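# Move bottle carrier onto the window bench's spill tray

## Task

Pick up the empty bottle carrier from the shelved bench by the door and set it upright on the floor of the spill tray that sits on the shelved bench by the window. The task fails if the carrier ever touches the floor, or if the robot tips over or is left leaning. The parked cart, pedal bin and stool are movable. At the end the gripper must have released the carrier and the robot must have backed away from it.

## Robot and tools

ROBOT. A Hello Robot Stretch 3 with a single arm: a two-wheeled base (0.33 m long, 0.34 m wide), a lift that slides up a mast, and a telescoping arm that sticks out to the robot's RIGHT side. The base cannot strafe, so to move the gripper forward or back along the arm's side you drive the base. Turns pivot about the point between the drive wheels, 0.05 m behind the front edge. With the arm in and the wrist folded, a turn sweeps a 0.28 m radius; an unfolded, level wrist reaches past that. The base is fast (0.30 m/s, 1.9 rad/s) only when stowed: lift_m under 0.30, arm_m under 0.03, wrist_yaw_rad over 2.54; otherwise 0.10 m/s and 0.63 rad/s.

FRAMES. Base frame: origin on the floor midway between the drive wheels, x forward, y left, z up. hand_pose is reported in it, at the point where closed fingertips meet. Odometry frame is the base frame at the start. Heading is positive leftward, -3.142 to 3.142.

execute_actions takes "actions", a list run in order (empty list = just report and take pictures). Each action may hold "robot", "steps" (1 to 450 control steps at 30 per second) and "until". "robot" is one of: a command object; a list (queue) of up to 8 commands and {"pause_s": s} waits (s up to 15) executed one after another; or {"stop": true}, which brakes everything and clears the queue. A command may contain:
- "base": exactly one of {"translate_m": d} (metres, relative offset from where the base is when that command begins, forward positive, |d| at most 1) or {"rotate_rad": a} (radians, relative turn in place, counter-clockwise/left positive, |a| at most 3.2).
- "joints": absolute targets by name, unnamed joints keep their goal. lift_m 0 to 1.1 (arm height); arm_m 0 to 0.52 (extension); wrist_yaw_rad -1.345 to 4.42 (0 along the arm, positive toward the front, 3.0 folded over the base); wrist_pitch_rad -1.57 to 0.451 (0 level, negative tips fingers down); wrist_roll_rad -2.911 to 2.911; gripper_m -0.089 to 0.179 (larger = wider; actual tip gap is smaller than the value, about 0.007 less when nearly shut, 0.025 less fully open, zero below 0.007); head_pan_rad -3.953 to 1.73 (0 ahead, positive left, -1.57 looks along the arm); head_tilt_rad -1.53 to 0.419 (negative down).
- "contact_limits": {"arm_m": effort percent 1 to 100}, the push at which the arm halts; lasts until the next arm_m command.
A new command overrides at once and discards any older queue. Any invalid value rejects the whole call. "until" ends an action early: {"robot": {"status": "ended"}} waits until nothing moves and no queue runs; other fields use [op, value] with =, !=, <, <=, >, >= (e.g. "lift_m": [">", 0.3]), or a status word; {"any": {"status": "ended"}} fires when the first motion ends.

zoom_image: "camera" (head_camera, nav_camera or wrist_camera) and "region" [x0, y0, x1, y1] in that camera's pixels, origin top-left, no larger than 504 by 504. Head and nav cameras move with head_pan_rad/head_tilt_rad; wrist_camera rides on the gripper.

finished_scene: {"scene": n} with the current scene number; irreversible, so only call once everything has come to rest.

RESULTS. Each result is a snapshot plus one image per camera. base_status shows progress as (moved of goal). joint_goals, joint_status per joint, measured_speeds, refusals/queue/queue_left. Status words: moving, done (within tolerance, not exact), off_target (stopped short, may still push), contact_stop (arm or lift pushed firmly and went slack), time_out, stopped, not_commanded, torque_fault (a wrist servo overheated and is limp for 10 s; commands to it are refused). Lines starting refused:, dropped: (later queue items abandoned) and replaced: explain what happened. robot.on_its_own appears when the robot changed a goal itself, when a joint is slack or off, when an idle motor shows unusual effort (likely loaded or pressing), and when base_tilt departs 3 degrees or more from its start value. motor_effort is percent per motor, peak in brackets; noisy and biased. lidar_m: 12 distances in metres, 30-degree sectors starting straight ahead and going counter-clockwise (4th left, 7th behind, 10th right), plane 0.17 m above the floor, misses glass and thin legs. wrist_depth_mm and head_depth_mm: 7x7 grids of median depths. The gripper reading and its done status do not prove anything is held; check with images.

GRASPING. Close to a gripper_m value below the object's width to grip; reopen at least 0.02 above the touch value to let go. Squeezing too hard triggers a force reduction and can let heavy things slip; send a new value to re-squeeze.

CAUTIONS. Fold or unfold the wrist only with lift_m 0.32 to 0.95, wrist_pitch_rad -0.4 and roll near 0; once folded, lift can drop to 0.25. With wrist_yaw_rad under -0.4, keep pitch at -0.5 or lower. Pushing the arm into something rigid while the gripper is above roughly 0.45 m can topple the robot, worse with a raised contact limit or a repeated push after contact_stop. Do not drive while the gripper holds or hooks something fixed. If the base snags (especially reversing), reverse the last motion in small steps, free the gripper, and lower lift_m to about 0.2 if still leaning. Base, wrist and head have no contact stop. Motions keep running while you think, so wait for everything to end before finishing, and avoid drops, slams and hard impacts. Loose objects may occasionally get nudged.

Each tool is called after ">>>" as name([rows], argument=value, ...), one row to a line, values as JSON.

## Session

>>> execute_actions(actions=[])

Scene clock: 0.00 s.
robot.base_odometry: x=+0.000 y=+0.000 heading=+0.000 (m, m, rad; robot's odometry frame)
robot.turned_by_wheels: +0.000 (rad since the last result)
robot.turned_by_imu: +0.000 (rad since the last result)
robot.base_tilt: forward=-1.3 right=-1.9 (deg)
robot.lidar_m: 2.14 2.48 1.87 1.12 1.02 1.02 1.25 1.42 1.56 1.66 1.67 1.69
robot.head_depth_mm: 1673 2194 2215 2217 2214 2165 1799 / 1674 2339 2409 2428 2426 2390 2117 / 1664 2431 2711 2719 2649 2432 2095 / 1659 2412 3104 3060 3021 2874 2177 / 1652 2411 3146 3106 3087 2974 2165 / 1635 2382 2866 2829 2823 2758 2083 / 1627 2349 2630 2572 2551 2455 2170
robot.base_status: not_commanded
robot.joint_positions: lift_m=+0.368 arm_m=+0.000 wrist_yaw_rad=+2.911 wrist_pitch_rad=-0.366 wrist_roll_rad=-0.019 gripper_m=+0.037 head_pan_rad=+0.012 head_tilt_rad=-0.015
robot.joint_goals: lift_m=+0.368 arm_m=+0.000 wrist_yaw_rad=+2.911 wrist_pitch_rad=-0.366 wrist_roll_rad=-0.019 gripper_m=+0.037 head_pan_rad=+0.012 head_tilt_rad=-0.015
robot.joint_status: lift_m=not_commanded arm_m=not_commanded wrist_yaw_rad=not_commanded wrist_pitch_rad=not_commanded wrist_roll_rad=not_commanded gripper_m=not_commanded head_pan_rad=not_commanded head_tilt_rad=not_commanded
robot.measured_speeds: translate_m=+0.000 rotate_rad=+0.000 lift_m=+0.000 arm_m=+0.000 wrist_yaw_rad=+0.000 wrist_pitch_rad=+0.000 wrist_roll_rad=+0.000 head_pan_rad=+0.000 head_tilt_rad=+0.000
robot: refusals=0 queue=idle queue_left=0
robot.motor_effort: left_wheel=+0 right_wheel=+0 lift_m=+18 arm_m=-1 wrist_yaw_rad=+0 wrist_pitch_rad=+6 wrist_roll_rad=+0 gripper_m=+0 head_pan_rad=+0 head_tilt_rad=+2 (%)
robot.hand_pose: x=+0.0314 y=+0.0799 z=+0.3931 quat_wxyz=(+0.207, +0.699, +0.050, +0.683) (m; robot's base frame)
robot.wrist_depth_mm: - - - - - - - / 787 - - - - - - / 852 - - - - - - / 889 - 887 946 929 939 949 / 705 - 751 743 745 743 758 / 599 592 588 597 612 627 622 / 515 518 534 541 531 529 537
pictures: head_camera (sideways: a quarter turn clockwise sets it upright), nav_camera (sideways: a quarter turn counterclockwise sets it upright), wrist_camera
camera_calibration (this result's frames):
head_camera: T_world_to_cam=[[-0.000936534, 0.0129613, -0.999916, 1.32314], [0.0337383, 0.999347, 0.0129224, -0.0151729], [0.99943, -0.0337233, -0.00137322, -0.0444862], [0, 0, 0, 1]] pos_world=[0.046212, -0.00348688, 1.32316]
nav_camera: T_world_to_cam=[[0.0113883, 0.0176141, 0.99978, -1.25772], [0.0254731, -0.999525, 0.0173195, 0.0259758], [0.999611, 0.0252703, -0.0118315, -0.0362739], [0, 0, 0, 1]] pos_world=[0.0499213, 0.0490337, 1.25656]
wrist_camera: T_world_to_cam=[[0.972878, -0.227158, 0.0436848, -0.037513], [-0.0876379, -0.536723, -0.839195, 0.412978], [0.214077, 0.812606, -0.542073, 0.306433], [0, 0, 0, 1]] pos_world=[0.00708791, -0.0358758, 0.514316]
Images, in order (width x height): head_camera 896x504, nav_camera 672x504, wrist_camera 644x364.

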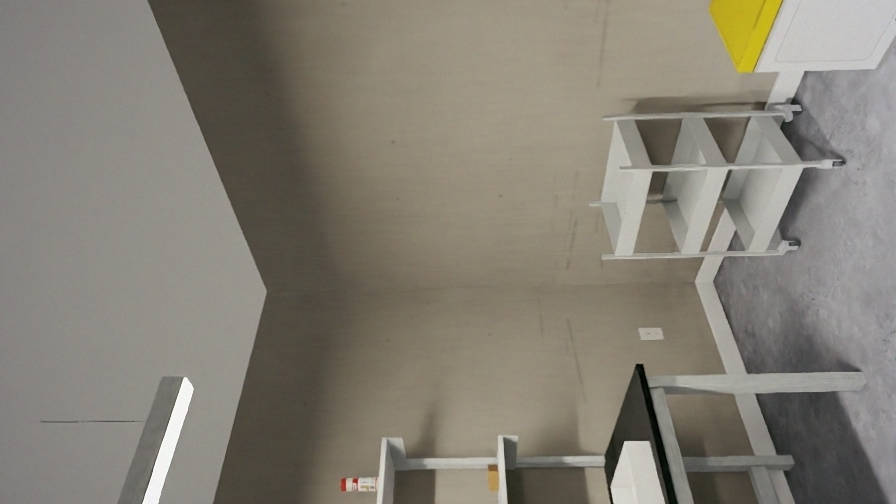

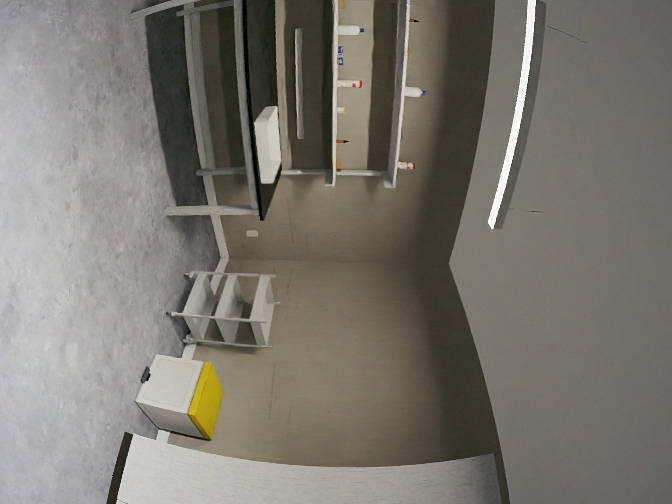

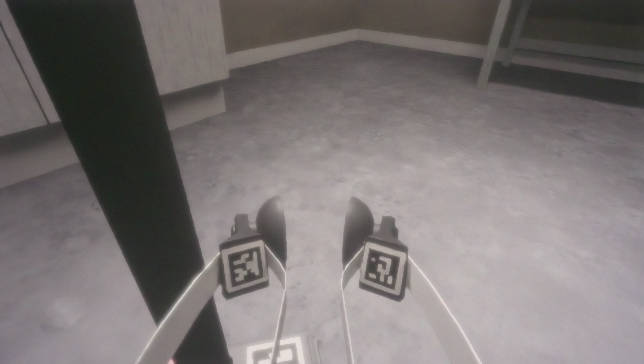

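>>> execute_actions([
  {"robot":{"joints":{"head_pan_rad":-2.3,"head_tilt_rad":-0.35,"lift_m":0.28,"wrist_pitch_rad":-0.4,"wrist_yaw_rad":3.0}},"steps":90,"until":{"robot":{"status":"ended"}}},
])

Scene clock: 8.87 s.
robot.base_odometry: x=+0.000 y=+0.000 heading=+0.000 (m, m, rad; robot's odometry frame)
robot.turned_by_wheels: +0.000 (rad since the last result)
robot.turned_by_imu: +0.001 (rad since the last result)
robot.base_tilt: forward=-1.4 right=-2.0 (deg)
robot.lidar_m: 2.14 2.49 1.87 1.12 1.01 1.02 1.25 1.42 1.57 1.67 1.67 1.68
robot.head_depth_mm: 1740 1829 1963 1799 2105 1686 1437 / 1753 1868 1972 1801 2169 1839 1432 / 1757 1892 1997 1819 2185 1776 1429 / 1790 1894 2015 1806 2188 1776 1438 / 1804 1921 2037 1826 2241 1784 1438 / 1809 1937 2047 1536 2293 1840 1441 / 1835 1946 2066 1677 2333 1855 1436
robot.base_status: not_commanded
robot.joint_positions: lift_m=+0.280 arm_m=+0.000 wrist_yaw_rad=+2.998 wrist_pitch_rad=-0.414 wrist_roll_rad=-0.019 gripper_m=+0.037 head_pan_rad=-2.293 head_tilt_rad=-0.346
robot.joint_goals: lift_m=+0.280 arm_m=+0.000 wrist_yaw_rad=+3.000 wrist_pitch_rad=-0.400 wrist_roll_rad=-0.019 gripper_m=+0.037 head_pan_rad=-2.300 head_tilt_rad=-0.350
robot.joint_status: lift_m=done arm_m=not_commanded wrist_yaw_rad=done wrist_pitch_rad=done wrist_roll_rad=not_commanded gripper_m=not_commanded head_pan_rad=done head_tilt_rad=done
robot.measured_speeds: translate_m=+0.000 rotate_rad=+0.000 lift_m=+0.000 arm_m=+0.000 wrist_yaw_rad=+0.000 wrist_pitch_rad=+0.000 wrist_roll_rad=+0.000 head_pan_rad=+0.000 head_tilt_rad=+0.000
robot: refusals=0 queue=done queue_left=0
robot.motor_effort: left_wheel=+0(0) right_wheel=+0(0) lift_m=+17(18) arm_m=+0(1) wrist_yaw_rad=+0(3) wrist_pitch_rad=+6(5) wrist_roll_rad=+0(0) gripper_m=+0(0) head_pan_rad=-3(35) head_tilt_rad=-3(35) (%)
robot.hand_pose: x=+0.0108 y=+0.0779 z=+0.2936 quat_wxyz=(+0.194, +0.694, +0.098, +0.687) (m; robot's base frame)
robot.wrist_depth_mm: 757 - - - - - - / 846 - - - - - - / 834 864 896 907 923 920 938 / 681 686 700 698 712 712 705 / 551 564 - 567 577 580 579 / 468 487 - - 475 491 490 / - - - - 419 421 425
pictures: head_camera (sideways: a quarter turn clockwise sets it upright), nav_camera (sideways: a quarter turn counterclockwise sets it upright), wrist_camera
camera_calibration (this result's frames):
head_camera: T_world_to_cam=[[0.224569, 0.235403, -0.945597, 1.25063], [0.71858, -0.69544, -0.00247177, 0.000693283], [-0.658188, -0.678932, -0.32533, 0.38731], [0, 0, 0, 1]] pos_world=[-0.0264272, -0.0309607, 1.30859]
nav_camera: T_world_to_cam=[[-0.20844, -0.263165, 0.941964, -1.18069], [-0.762722, 0.646617, 0.0118744, 0.0378791], [-0.612215, -0.715982, -0.335503, 0.394867], [0, 0, 0, 1]] pos_world=[0.0245329, -0.0524906, 1.24419]
wrist_camera: T_world_to_cam=[[0.98922, -0.139798, 0.043597, -0.0206314], [-0.0465027, -0.582195, -0.811718, 0.321659], [0.138859, 0.80094, -0.58242, 0.272166], [0, 0, 0, 1]] pos_world=[-0.00242559, -0.0336046, 0.420511]
Images, in order (width x height): head_camera 896x504, nav_camera 672x504, wrist_camera 644x364.

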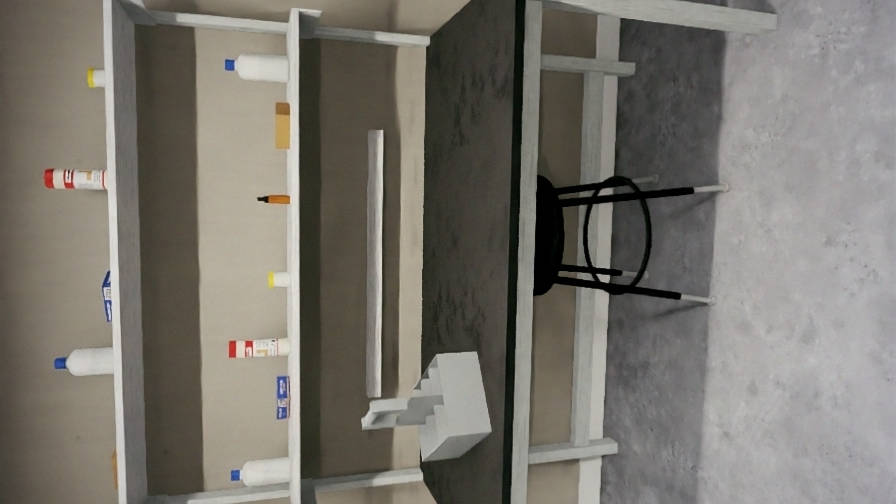

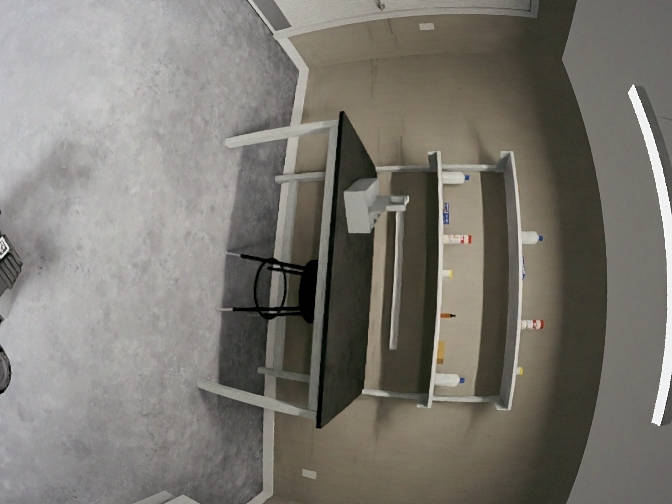

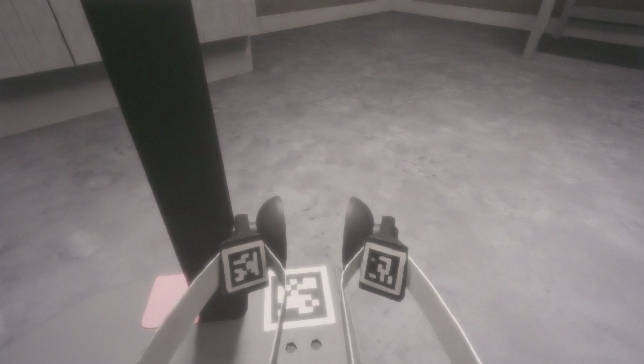

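>>> zoom_image(camera="head_camera", region=[350, 330, 530, 490])

Region (350, 330, 530, 490) of head_camera's 896x504 image, scaled by 2.800, with more detail than that image has.

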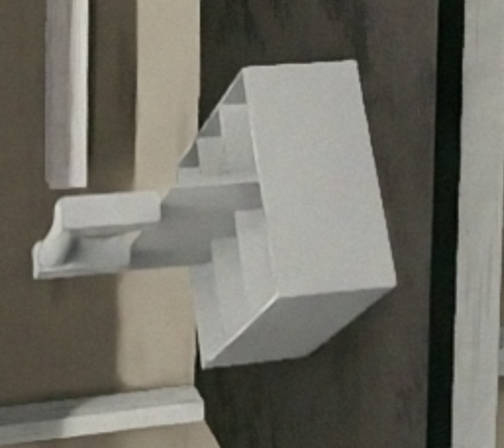

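>>> execute_actions([
  {"robot":[{"base":{"rotate_rad":-1.535},"joints":{"head_pan_rad":-1.5,"head_tilt_rad":-0.5,"gripper_m":0.065}},{"base":{"translate_m":1.0}}],"steps":300,"until":{"robot":{"y":["<",-0.685]}}},
  {"robot":{"base":{"translate_m":1.0}},"steps":200,"until":{"robot":{"y":["<",-1.2]}}},
  {"robot":{"joints":{"lift_m":0.915}},"steps":300,"until":{"robot":{"base_status":["!=","moving"]}}},
  {"robot":{"base":{"rotate_rad":-0.247}},"steps":300,"until":{"robot":{"lift_m":[">",0.84],"base_status":["!=","moving"]}}},
  {"robot":{"joints":{"wrist_yaw_rad":1.5}},"steps":300,"until":{"robot":{"status":"ended"}}},
])

Scene clock: 86.23 s.
robot.base_odometry: x=+0.061 y=-1.690 heading=-1.782 (m, m, rad; robot's odometry frame)
robot.turned_by_wheels: -1.782 (rad since the last result)
robot.turned_by_imu: -1.801 (rad since the last result)
robot.base_tilt: forward=-1.3 right=-2.1 (deg)
robot.lidar_m: 0.97 0.79 0.78 0.75 0.72 2.84 3.31 2.37 1.43 0.49 1.02 1.08
robot.head_depth_mm: 2333 2575 2743 1304 1964 1609 - / 1882 2066 2257 1161 946 1577 - / 1634 1782 1914 956 861 1463 - / 1441 1509 1614 961 858 684 741 / 1285 1356 1454 1096 863 684 1256 / 1136 1152 1287 1231 861 1413 1286 / 1042 1057 1163 1188 861 1383 1279
robot.base_status: done (rotate_rad -0.2469 of -0.2470)
robot.joint_positions: lift_m=+0.915 arm_m=+0.000 wrist_yaw_rad=+1.502 wrist_pitch_rad=-0.415 wrist_roll_rad=-0.019 gripper_m=+0.065 head_pan_rad=-1.507 head_tilt_rad=-0.494
robot.joint_goals: lift_m=+0.915 arm_m=+0.000 wrist_yaw_rad=+1.500 wrist_pitch_rad=-0.400 wrist_roll_rad=-0.019 gripper_m=+0.065 head_pan_rad=-1.500 head_tilt_rad=-0.500
robot.joint_status: lift_m=done arm_m=not_commanded wrist_yaw_rad=done wrist_pitch_rad=done wrist_roll_rad=not_commanded gripper_m=done head_pan_rad=done head_tilt_rad=done
robot.measured_speeds: translate_m=+0.000 rotate_rad=+0.000 lift_m=+0.000 arm_m=+0.000 wrist_yaw_rad=+0.000 wrist_pitch_rad=+0.000 wrist_roll_rad=+0.000 head_pan_rad=+0.000 head_tilt_rad=+0.000
robot: refusals=0 queue=done queue_left=0
robot.motor_effort: left_wheel=+2(13) right_wheel=-1(6) lift_m=+20(21) arm_m=+0(1) wrist_yaw_rad=-1(2) wrist_pitch_rad=+6(6) wrist_roll_rad=+1(0) gripper_m=+0(79) head_pan_rad=+3(31) head_tilt_rad=-4(25) (%)
robot.hand_pose: x=+0.2029 y=-0.1603 z=+0.9282 quat_wxyz=(+0.609, +0.575, -0.400, +0.371) (m; robot's base frame)
robot.wrist_depth_mm: 639 761 - - 865 754 677 / 670 812 - - 917 819 704 / 712 851 - - - 854 739 / 736 920 - - - 927 800 / 781 964 - - - - 861 / 815 - - - - - 874 / 870 - - - - - 927
pictures: head_camera (sideways: a quarter turn clockwise sets it upright), nav_camera (sideways: a quarter turn counterclockwise sets it upright), wrist_camera
camera_calibration (this result's frames):
head_camera: T_world_to_cam=[[-0.0165382, 0.461482, -0.886995, 1.17563], [0.999798, 0.0177334, -0.00941521, 0.00801628], [0.0113845, -0.886972, -0.461682, 0.560665], [0, 0, 0, 1]] pos_world=[0.0050452, -0.0453775, 1.3017]
nav_camera: T_world_to_cam=[[0.0475369, -0.469044, 0.881895, -1.10387], [-0.996414, -0.0841332, 0.00896287, 0.0430971], [0.0699927, -0.879158, -0.471361, 0.5675], [0, 0, 0, 1]] pos_world=[0.0556961, -0.0152129, 1.2406]
wrist_camera: T_world_to_cam=[[-0.0658891, -0.996874, 0.0435958, -0.194866], [-0.584371, 0.00313637, -0.811481, 0.909776], [0.808807, -0.0789438, -0.582751, 0.529219], [0, 0, 0, 1]] pos_world=[0.0907717, -0.155332, 1.05516]
Images, in order (width x height): head_camera 896x504, nav_camera 672x504, wrist_camera 644x364.

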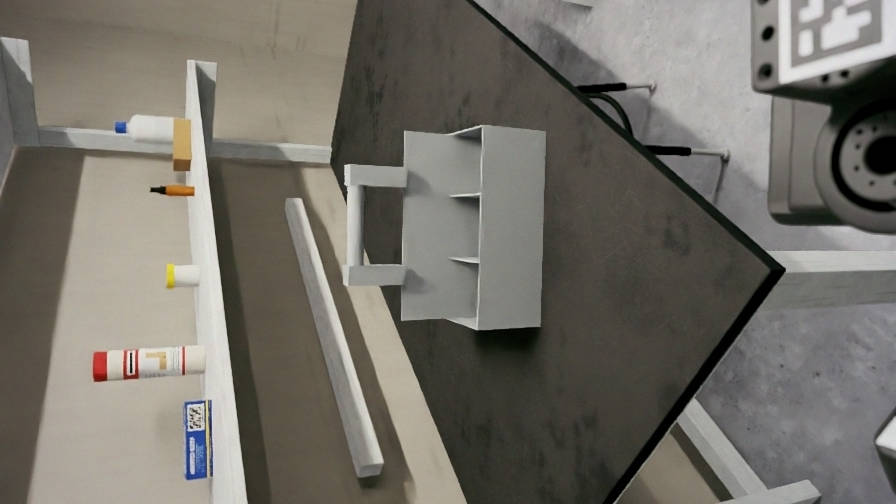

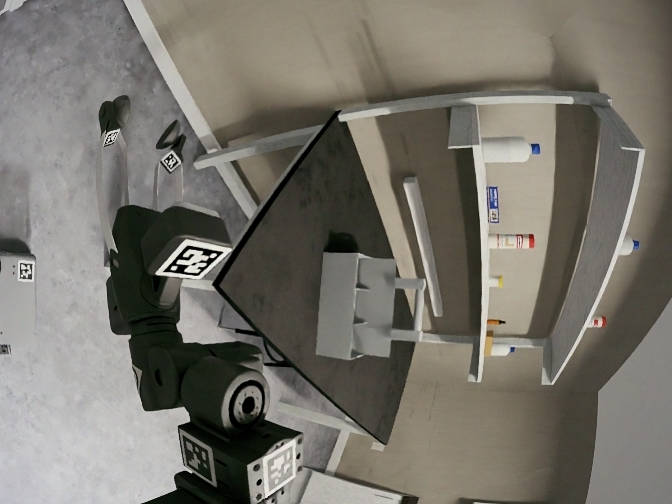

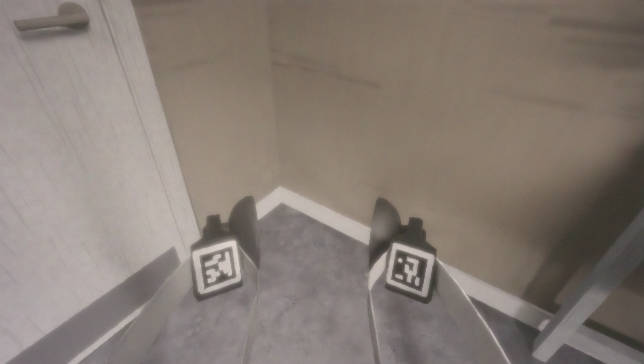

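>>> execute_actions([
  {"robot":{"joints":{"wrist_yaw_rad":0.0,"wrist_pitch_rad":0.024,"wrist_roll_rad":1.57,"arm_m":0.42}},"steps":300,"until":{"robot":{"status":"ended"}}},
])

Scene clock: 96.00 s.
robot.base_odometry: x=+0.061 y=-1.690 heading=-1.782 (m, m, rad; robot's odometry frame)
robot.turned_by_wheels: +0.000 (rad since the last result)
robot.turned_by_imu: +0.001 (rad since the last result)
robot.base_tilt: forward=-1.3 right=-1.8 (deg)
robot.lidar_m: 0.96 0.79 0.78 0.75 0.72 2.84 3.29 2.38 1.42 0.48 1.02 1.08
robot.head_depth_mm: 2339 2595 2759 1303 - 1578 1281 / 1868 2099 2259 - 913 1575 1281 / 1651 1778 1939 - 858 1468 1285 / 1435 1517 1635 936 861 684 756 / 1281 1361 1456 1094 859 682 1247 / 1141 1156 1286 1232 860 1421 1280 / 1041 1056 1161 1185 858 1372 1280
robot.base_status: done (rotate_rad -0.2469 of -0.2470)
robot.joint_positions: lift_m=+0.915 arm_m=+0.420 wrist_yaw_rad=+0.001 wrist_pitch_rad=+0.002 wrist_roll_rad=+1.569 gripper_m=+0.065 head_pan_rad=-1.507 head_tilt_rad=-0.494
robot.joint_goals: lift_m=+0.915 arm_m=+0.420 wrist_yaw_rad=+0.000 wrist_pitch_rad=+0.024 wrist_roll_rad=+1.570 gripper_m=+0.065 head_pan_rad=-1.500 head_tilt_rad=-0.500
robot.joint_status: lift_m=done arm_m=done wrist_yaw_rad=done wrist_pitch_rad=done wrist_roll_rad=done gripper_m=done head_pan_rad=done head_tilt_rad=done
robot.measured_speeds: translate_m=+0.000 rotate_rad=+0.000 lift_m=+0.000 arm_m=+0.000 wrist_yaw_rad=+0.000 wrist_pitch_rad=+0.000 wrist_roll_rad=+0.000 head_pan_rad=+0.000 head_tilt_rad=+0.000
robot: refusals=0 queue=done queue_left=0
robot.motor_effort: left_wheel=+2(2) right_wheel=-2(1) lift_m=+21(21) arm_m=+3(2) wrist_yaw_rad=-1(3) wrist_pitch_rad=+9(10) wrist_roll_rad=+1(2) gripper_m=+1(0) head_pan_rad=+2(2) head_tilt_rad=-4(4) (%)
robot.hand_pose: x=-0.0211 y=-0.8210 z=+1.0297 quat_wxyz=(+0.001, +0.000, -1.000, +0.000) (m; robot's base frame)
robot.wrist_depth_mm: - - - - 248 245 247 / 782 - - 242 252 255 254 / 759 - 933 - 271 268 189 / 755 947 756 918 284 281 177 / 762 835 520 287 290 290 184 / 722 743 722 738 730 312 194 / 683 525 635 684 668 290 203
pictures: head_camera (sideways: a quarter turn clockwise sets it upright), nav_camera (sideways: a quarter turn counterclockwise sets it upright), wrist_camera
camera_calibration (this result's frames):
head_camera: T_world_to_cam=[[-0.0165382, 0.461482, -0.886995, 1.17563], [0.999798, 0.0177333, -0.00941521, 0.00801628], [0.0113844, -0.886972, -0.461682, 0.560665], [0, 0, 0, 1]] pos_world=[0.00504519, -0.0453775, 1.3017]
nav_camera: T_world_to_cam=[[0.0475369, -0.469044, 0.881895, -1.10387], [-0.996414, -0.0841331, 0.00896287, 0.0430971], [0.0699925, -0.879158, -0.471361, 0.5675], [0, 0, 0, 1]] pos_world=[0.0556961, -0.0152129, 1.2406]
wrist_camera: T_world_to_cam=[[-0.0243629, 0.013666, -0.99961, 1.03197], [0.978189, 0.206653, -0.0210155, 0.249452], [0.206285, -0.978319, -0.0184026, -0.614823], [0, 0, 0, 1]] pos_world=[-0.0920407, -0.667146, 1.0255]
Images, in order (width x height): head_camera 896x504, nav_camera 672x504, wrist_camera 644x364.

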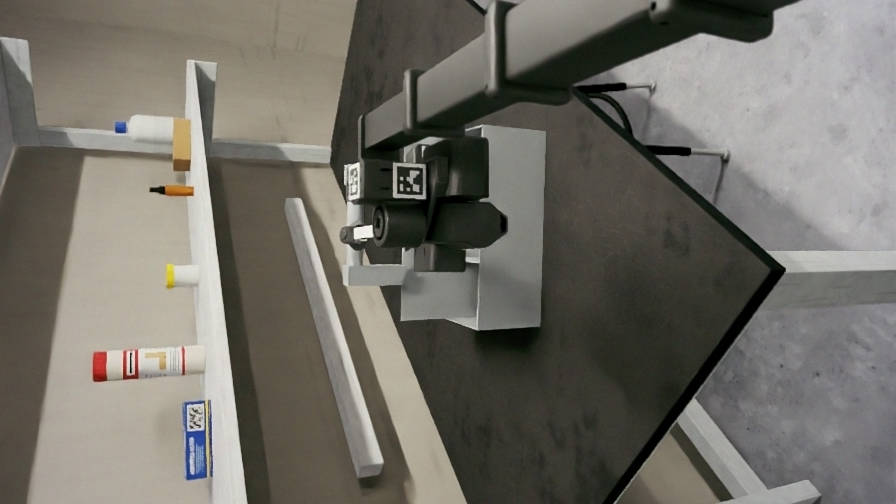

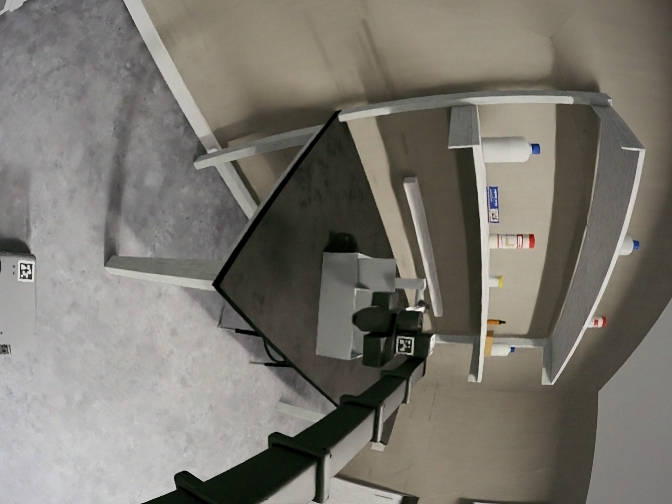

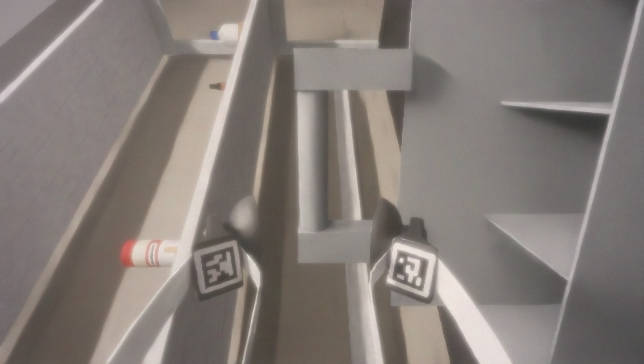

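>>> execute_actions(actions=[])

Scene clock: 122.33 s.
robot.base_odometry: x=+0.061 y=-1.690 heading=-1.782 (m, m, rad; robot's odometry frame)
robot.turned_by_wheels: +0.000 (rad since the last result)
robot.turned_by_imu: +0.000 (rad since the last result)
robot.base_tilt: forward=-1.2 right=-2.0 (deg)
robot.lidar_m: 0.97 0.79 0.78 0.75 0.72 2.84 3.32 2.38 1.43 0.48 1.02 1.08
robot.head_depth_mm: 2345 2571 2762 1306 - 1572 1290 / 1883 2083 2252 - 913 1577 1281 / 1652 1787 1947 - 862 1467 1288 / 1445 1522 1624 939 858 684 753 / 1283 1359 1465 1098 857 683 1243 / 1140 1154 1283 1226 858 1421 1280 / 1045 1063 1156 1189 860 1366 1279
robot.base_status: done (rotate_rad -0.2469 of -0.2470)
robot.joint_positions: lift_m=+0.915 arm_m=+0.420 wrist_yaw_rad=+0.001 wrist_pitch_rad=+0.002 wrist_roll_rad=+1.569 gripper_m=+0.065 head_pan_rad=-1.507 head_tilt_rad=-0.494
robot.joint_goals: lift_m=+0.915 arm_m=+0.420 wrist_yaw_rad=+0.000 wrist_pitch_rad=+0.024 wrist_roll_rad=+1.570 gripper_m=+0.065 head_pan_rad=-1.500 head_tilt_rad=-0.500
robot.joint_status: lift_m=done arm_m=done wrist_yaw_rad=done wrist_pitch_rad=done wrist_roll_rad=done gripper_m=done head_pan_rad=done head_tilt_rad=done
robot.measured_speeds: translate_m=+0.000 rotate_rad=+0.000 lift_m=+0.000 arm_m=+0.000 wrist_yaw_rad=+0.000 wrist_pitch_rad=+0.000 wrist_roll_rad=+0.000 head_pan_rad=+0.000 head_tilt_rad=+0.000
robot: refusals=0 queue=done queue_left=0
robot.motor_effort: left_wheel=+2(2) right_wheel=-1(1) lift_m=+21(21) arm_m=+3(3) wrist_yaw_rad=+0(1) wrist_pitch_rad=+9(9) wrist_roll_rad=+1(1) gripper_m=+1(0) head_pan_rad=+3(2) head_tilt_rad=-4(4) (%)
robot.hand_pose: x=-0.0211 y=-0.8210 z=+1.0297 quat_wxyz=(+0.001, +0.000, -1.000, +0.000) (m; robot's base frame)
robot.wrist_depth_mm: - - - - 248 245 244 / 799 - - 241 252 255 255 / 760 - 922 - 271 267 189 / 761 943 764 891 280 282 176 / 752 835 525 284 292 290 185 / 737 729 723 726 728 314 195 / 679 521 621 685 663 289 203
pictures: head_camera (sideways: a quarter turn clockwise sets it upright), nav_camera (sideways: a quarter turn counterclockwise sets it upright), wrist_camera
camera_calibration (this result's frames):
head_camera: T_world_to_cam=[[-0.0165382, 0.461482, -0.886995, 1.17563], [0.999798, 0.0177333, -0.00941521, 0.00801628], [0.0113844, -0.886972, -0.461682, 0.560665], [0, 0, 0, 1]] pos_world=[0.00504519, -0.0453775, 1.3017]
nav_camera: T_world_to_cam=[[0.0475369, -0.469044, 0.881895, -1.10387], [-0.996414, -0.0841331, 0.00896287, 0.0430971], [0.0699925, -0.879158, -0.471361, 0.5675], [0, 0, 0, 1]] pos_world=[0.0556961, -0.0152129, 1.2406]
wrist_camera: T_world_to_cam=[[-0.0243627, 0.0136661, -0.99961, 1.03197], [0.978189, 0.206653, -0.0210154, 0.249452], [0.206285, -0.978319, -0.0184026, -0.614823], [0, 0, 0, 1]] pos_world=[-0.0920407, -0.667146, 1.0255]
Images, in order (width x height): head_camera 896x504, nav_camera 672x504, wrist_camera 644x364.

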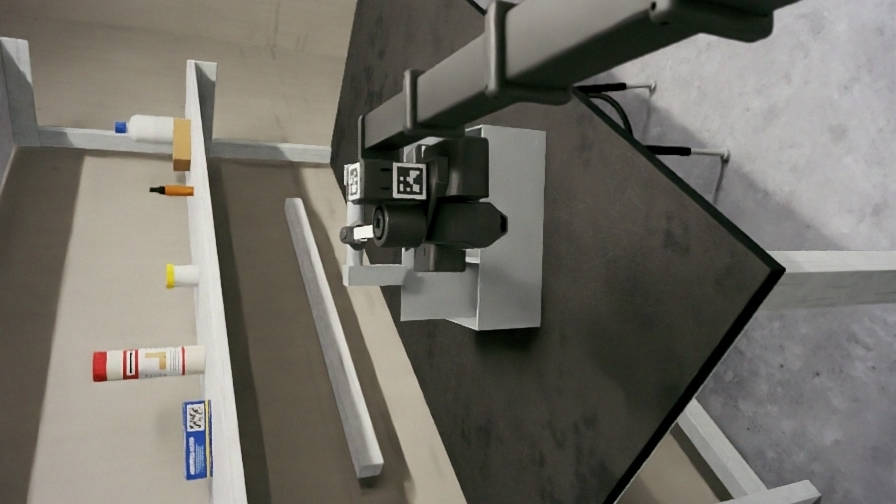

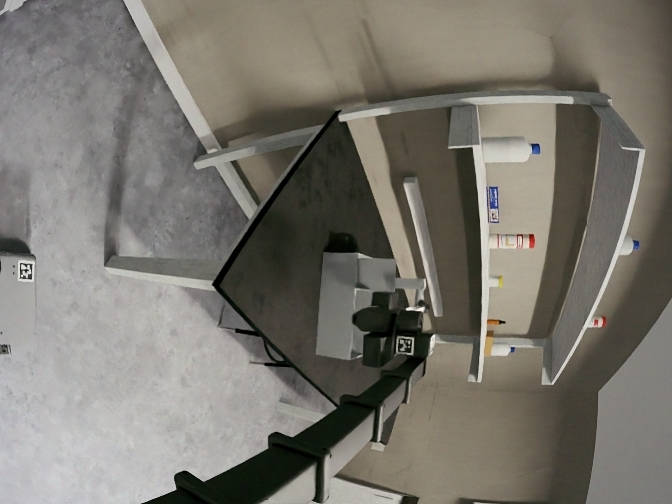

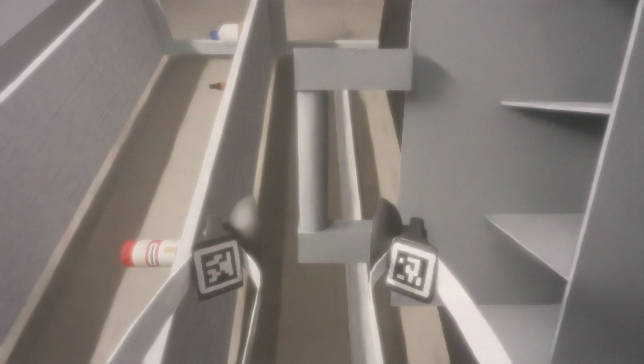

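>>> execute_actions([
  {"robot":[{"base":{"rotate_rad":0.5},"joints":{"arm_m":0.33}},{"base":{"translate_m":-0.14}},{"base":{"rotate_rad":-0.5}},{"base":{"translate_m":0.103},"joints":{"arm_m":0.39,"lift_m":0.916}}],"steps":450,"until":{"robot":{"status":"ended"}}},
])

Scene clock: 137.67 s.
robot.base_odometry: x=-0.001 y=-1.656 heading=-1.782 (m, m, rad; robot's odometry frame)
robot.turned_by_wheels: +0.000 (rad since the last result)
robot.turned_by_imu: +0.002 (rad since the last result)
robot.base_tilt: forward=-1.4 right=-2.1 (deg)
robot.lidar_m: 1.09 0.85 0.85 0.79 0.75 3.54 2.87 2.31 1.74 0.42 0.98 1.05
robot.head_depth_mm: 2268 2508 2739 1305 - 1528 1274 / 1874 2028 2263 - 860 1575 1284 / 1614 1725 1863 - 830 733 1279 / 1411 1480 1608 928 833 658 1209 / 1244 1307 1403 935 843 660 584 / 1109 1004 1260 1227 857 660 1246 / 1013 1011 1143 1155 857 732 1273
robot.base_status: done (translate_m +0.1030 of +0.1030)
robot.joint_positions: lift_m=+0.916 arm_m=+0.390 wrist_yaw_rad=+0.000 wrist_pitch_rad=+0.002 wrist_roll_rad=+1.569 gripper_m=+0.065 head_pan_rad=-1.507 head_tilt_rad=-0.494
robot.joint_goals: lift_m=+0.916 arm_m=+0.390 wrist_yaw_rad=+0.000 wrist_pitch_rad=+0.024 wrist_roll_rad=+1.570 gripper_m=+0.065 head_pan_rad=-1.500 head_tilt_rad=-0.500
robot.joint_status: lift_m=done arm_m=done wrist_yaw_rad=done wrist_pitch_rad=done wrist_roll_rad=done gripper_m=done head_pan_rad=done head_tilt_rad=done
robot.measured_speeds: translate_m=+0.000 rotate_rad=+0.000 lift_m=+0.000 arm_m=+0.000 wrist_yaw_rad=+0.000 wrist_pitch_rad=+0.000 wrist_roll_rad=+0.000 head_pan_rad=+0.000 head_tilt_rad=+0.000
robot: refusals=0 queue=done queue_left=0
robot.motor_effort: left_wheel=+2(9) right_wheel=-2(4) lift_m=+21(20) arm_m=+3(4) wrist_yaw_rad=-1(1) wrist_pitch_rad=+9(9) wrist_roll_rad=+1(1) gripper_m=+0(1) head_pan_rad=+2(2) head_tilt_rad=-4(4) (%)
robot.hand_pose: x=-0.0213 y=-0.7910 z=+1.0306 quat_wxyz=(+0.001, +0.000, -1.000, +0.000) (m; robot's base frame)
robot.wrist_depth_mm: - - - - 856 209 210 / 778 - - 209 214 219 219 / 744 - 918 - 233 229 224 / 768 924 755 894 545 240 240 / 746 820 521 779 248 253 255 / 708 730 725 253 254 266 214 / 664 519 646 667 284 280 276
pictures: head_camera (sideways: a quarter turn clockwise sets it upright), nav_camera (sideways: a quarter turn counterclockwise sets it upright), wrist_camera
camera_calibration (this result's frames):
head_camera: T_world_to_cam=[[-0.0165447, 0.461484, -0.886994, 1.17562], [0.999798, 0.0177471, -0.00941531, 0.00801642], [0.0113966, -0.886971, -0.461684, 0.560668], [0, 0, 0, 1]] pos_world=[0.00504582, -0.0453776, 1.3017]
nav_camera: T_world_to_cam=[[0.0475435, -0.469045, 0.881894, -1.10386], [-0.996413, -0.0841469, 0.00896282, 0.0430972], [0.0700046, -0.879156, -0.471363, 0.567503], [0, 0, 0, 1]] pos_world=[0.0556963, -0.015212, 1.2406]
wrist_camera: T_world_to_cam=[[-0.0242888, 0.0136782, -0.999611, 1.03257], [0.978293, 0.206163, -0.0209498, 0.242946], [0.205796, -0.978422, -0.0183887, -0.585537], [0, 0, 0, 1]] pos_world=[-0.0920918, -0.637112, 1.02649]
Images, in order (width x height): head_camera 896x504, nav_camera 672x504, wrist_camera 644x364.

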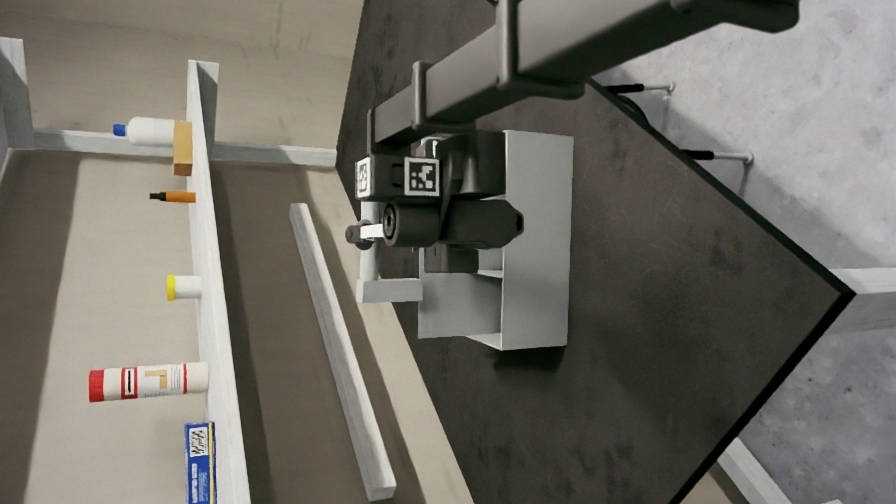

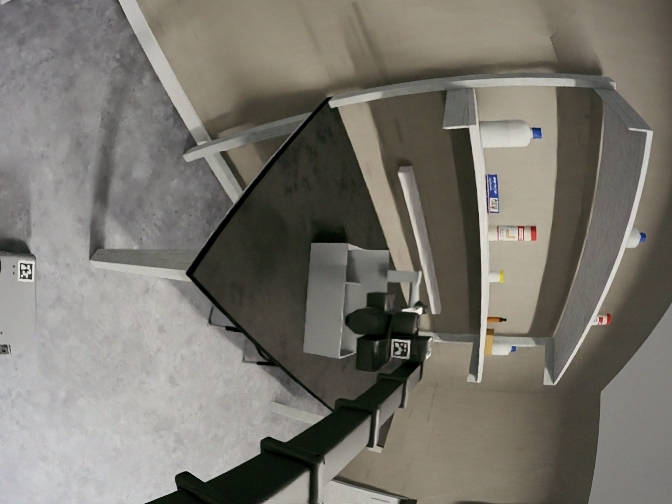

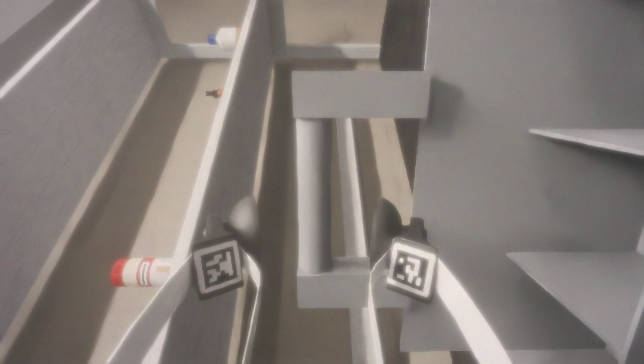

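>>> execute_actions([
  {"robot":{"joints":{"arm_m":0.474},"contact_limits":{"arm_m":20}},"steps":450,"until":{"robot":{"status":"ended"}}},
])

Scene clock: 144.43 s.
robot.base_odometry: x=-0.001 y=-1.656 heading=-1.782 (m, m, rad; robot's odometry frame)
robot.turned_by_wheels: +0.000 (rad since the last result)
robot.turned_by_imu: +0.001 (rad since the last result)
robot.base_tilt: forward=-1.4 right=-2.0 (deg)
robot.lidar_m: 1.08 0.85 0.84 0.79 0.75 3.53 2.87 2.31 1.74 0.42 0.98 1.05
robot.head_depth_mm: 2276 2511 2692 1311 - 1579 1268 / 1859 2033 2298 - 856 1572 1275 / 1601 1714 1897 922 832 734 1281 / 1403 1488 1607 921 836 659 1214 / 1251 1311 1405 934 844 662 582 / 1111 1007 1258 1226 857 658 1247 / 1016 1010 1136 1162 857 731 1278
robot.base_status: done (translate_m +0.1030 of +0.1030)
robot.joint_positions: lift_m=+0.916 arm_m=+0.474 wrist_yaw_rad=+0.000 wrist_pitch_rad=+0.002 wrist_roll_rad=+1.569 gripper_m=+0.065 head_pan_rad=-1.507 head_tilt_rad=-0.494
robot.joint_goals: lift_m=+0.916 arm_m=+0.474 wrist_yaw_rad=+0.000 wrist_pitch_rad=+0.024 wrist_roll_rad=+1.570 gripper_m=+0.065 head_pan_rad=-1.500 head_tilt_rad=-0.500
robot.joint_status: lift_m=done arm_m=done wrist_yaw_rad=done wrist_pitch_rad=done wrist_roll_rad=done gripper_m=done head_pan_rad=done head_tilt_rad=done
robot.measured_speeds: translate_m=+0.000 rotate_rad=+0.000 lift_m=+0.000 arm_m=+0.000 wrist_yaw_rad=+0.000 wrist_pitch_rad=+0.000 wrist_roll_rad=+0.000 head_pan_rad=+0.000 head_tilt_rad=+0.000
robot: refusals=0 queue=done queue_left=0
robot.motor_effort: left_wheel=+2(2) right_wheel=-2(1) lift_m=+21(21) arm_m=+3(3) wrist_yaw_rad=-1(1) wrist_pitch_rad=+8(8) wrist_roll_rad=+1(1) gripper_m=+0(0) head_pan_rad=+3(2) head_tilt_rad=-4(4) (%)
robot.contact_limits: arm_m 20 (drawing in: default 23, maximum 38; extending or still: default 31, maximum 51)
robot.hand_pose: x=-0.0213 y=-0.8750 z=+1.0306 quat_wxyz=(+0.001, +0.000, -1.000, +0.000) (m; robot's base frame)
robot.wrist_depth_mm: 818 - - - 740 133 132 / 748 - 905 124 125 135 139 / 769 982 750 133 665 145 145 / 751 878 641 143 842 152 153 / 733 762 519 151 669 160 160 / 694 497 676 160 674 167 168 / 626 496 604 167 177 178 176
pictures: head_camera (sideways: a quarter turn clockwise sets it upright), nav_camera (sideways: a quarter turn counterclockwise sets it upright), wrist_camera
camera_calibration (this result's frames):
head_camera: T_world_to_cam=[[-0.0165445, 0.461484, -0.886994, 1.17562], [0.999798, 0.0177466, -0.00941531, 0.00801642], [0.0113962, -0.886971, -0.461684, 0.560668], [0, 0, 0, 1]] pos_world=[0.0050458, -0.0453775, 1.3017]
nav_camera: T_world_to_cam=[[0.0475433, -0.469045, 0.881894, -1.10386], [-0.996413, -0.0841464, 0.00896282, 0.0430972], [0.0700042, -0.879156, -0.471363, 0.567503], [0, 0, 0, 1]] pos_world=[0.0556963, -0.0152121, 1.2406]
wrist_camera: T_world_to_cam=[[-0.0242888, 0.013678, -0.999611, 1.03371], [0.978293, 0.206163, -0.0209498, 0.260265], [0.205797, -0.978422, -0.0183886, -0.667726], [0, 0, 0, 1]] pos_world=[-0.0920917, -0.721114, 1.02649]
Images, in order (width x height): head_camera 896x504, nav_camera 672x504, wrist_camera 644x364.

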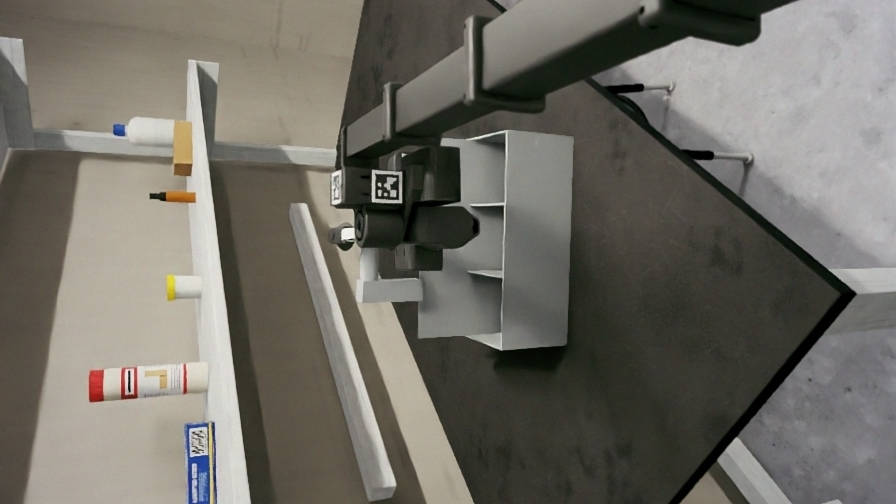

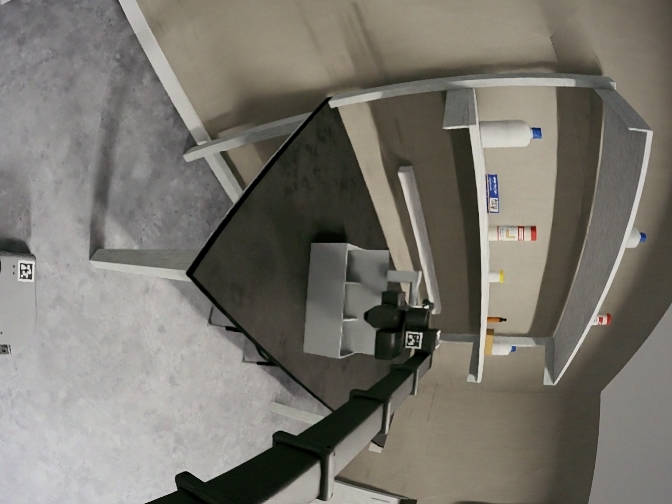

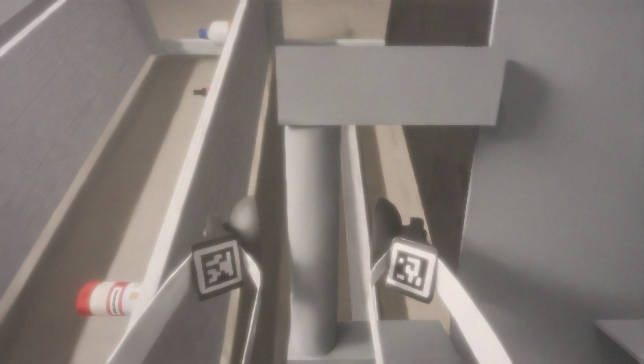

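>>> execute_actions([
  {"robot":[{"base":{"translate_m":0.004},"joints":{"gripper_m":-0.02}},{"joints":{"lift_m":0.95,"wrist_pitch_rad":0.05}}],"steps":450,"until":{"robot":{"status":"ended"}}},
])

Scene clock: 150.50 s.
robot.base_odometry: x=-0.002 y=-1.660 heading=-1.782 (m, m, rad; robot's odometry frame)
robot.turned_by_wheels: +0.000 (rad since the last result)
robot.turned_by_imu: +0.001 (rad since the last result)
robot.base_tilt: forward=-1.3 right=-1.8 (deg)
robot.lidar_m: 1.08 0.85 0.84 0.79 0.76 3.53 2.86 2.31 1.74 0.42 0.98 1.05
robot.head_depth_mm: 2294 2547 2755 - 1890 1523 1287 / 1864 2008 2354 1036 853 1528 1280 / 1609 1703 1836 891 825 706 1278 / 1409 1481 1559 899 830 659 1179 / 1243 1309 1399 903 838 659 622 / 1099 1010 1249 1229 863 658 1274 / 1014 1007 1131 1160 859 730 1283
robot.base_status: done (translate_m +0.0040 of +0.0040)
robot.joint_positions: lift_m=+0.950 arm_m=+0.474 wrist_yaw_rad=+0.000 wrist_pitch_rad=-0.001 wrist_roll_rad=+1.571 gripper_m=-0.019 head_pan_rad=-1.507 head_tilt_rad=-0.494
robot.joint_goals: lift_m=+0.950 arm_m=+0.474 wrist_yaw_rad=+0.000 wrist_pitch_rad=+0.050 wrist_roll_rad=+1.570 gripper_m=-0.020 head_pan_rad=-1.500 head_tilt_rad=-0.500
robot.joint_status: lift_m=done arm_m=done wrist_yaw_rad=done wrist_pitch_rad=off_target wrist_roll_rad=done gripper_m=done head_pan_rad=done head_tilt_rad=done
robot.measured_speeds: translate_m=+0.000 rotate_rad=+0.000 lift_m=+0.000 arm_m=+0.000 wrist_yaw_rad=+0.000 wrist_pitch_rad=+0.000 wrist_roll_rad=+0.000 head_pan_rad=+0.000 head_tilt_rad=+0.000
robot: refusals=0 queue=dropped queue_left=0
robot.motor_effort: left_wheel=+2(6) right_wheel=-2(1) lift_m=+22(22) arm_m=+2(3) wrist_yaw_rad=+0(0) wrist_pitch_rad=+20(20) wrist_roll_rad=+0(1) gripper_m=-20(90) head_pan_rad=+3(3) head_tilt_rad=-4(4) (%)
robot.contact_limits: arm_m 20 (drawing in: default 23, maximum 38; extending or still: default 31, maximum 51)
robot.hand_pose: x=-0.0213 y=-0.8750 z=+1.0639 quat_wxyz=(+0.000, +0.000, -1.000, -0.001) (m; robot's base frame)
robot.wrist_depth_mm: 837 - - - 735 130 131 / 720 - - 122 123 125 137 / 716 961 782 133 821 144 143 / 721 879 620 141 840 150 150 / 743 765 453 144 759 157 158 / 675 499 444 154 689 166 167 / 617 620 600 161 173 175 177
pictures: head_camera (sideways: a quarter turn clockwise sets it upright), nav_camera (sideways: a quarter turn counterclockwise sets it upright), wrist_camera
camera_calibration (this result's frames):
head_camera: T_world_to_cam=[[-0.0165445, 0.461484, -0.886994, 1.17562], [0.999798, 0.0177468, -0.00941531, 0.00801642], [0.0113963, -0.886971, -0.461684, 0.560668], [0, 0, 0, 1]] pos_world=[0.0050458, -0.0453775, 1.3017]
nav_camera: T_world_to_cam=[[0.0475433, -0.469045, 0.881894, -1.10386], [-0.996413, -0.0841465, 0.00896283, 0.0430972], [0.0700043, -0.879157, -0.471363, 0.567503], [0, 0, 0, 1]] pos_world=[0.0556963, -0.0152121, 1.2406]
wrist_camera: T_world_to_cam=[[-0.0217756, 0.0163108, -0.99963, 1.06931], [0.978342, 0.206214, -0.0179471, 0.257809], [0.205845, -0.978371, -0.020448, -0.664868], [0, 0, 0, 1]] pos_world=[-0.0920809, -0.721093, 1.05994]
Images, in order (width x height): head_camera 896x504, nav_camera 672x504, wrist_camera 644x364.

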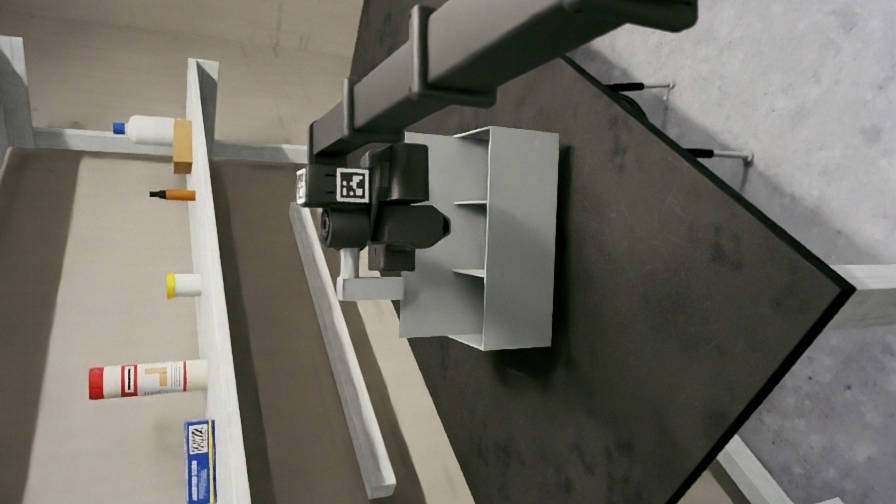

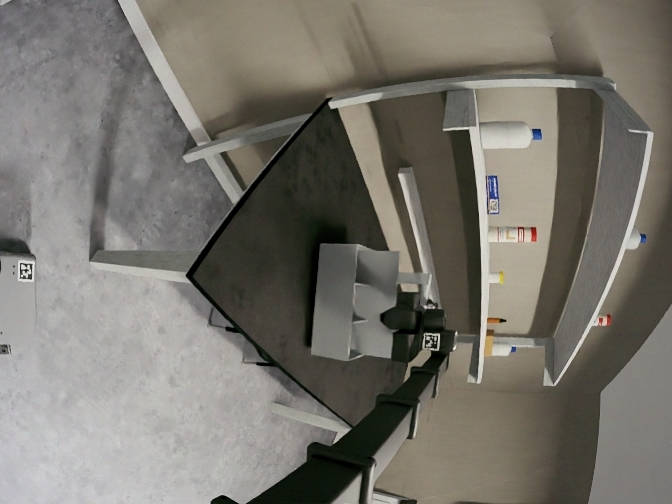

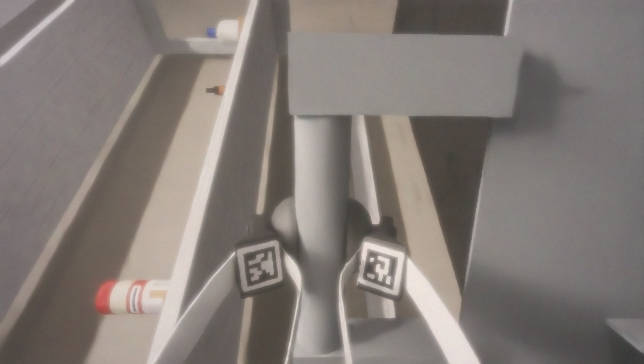

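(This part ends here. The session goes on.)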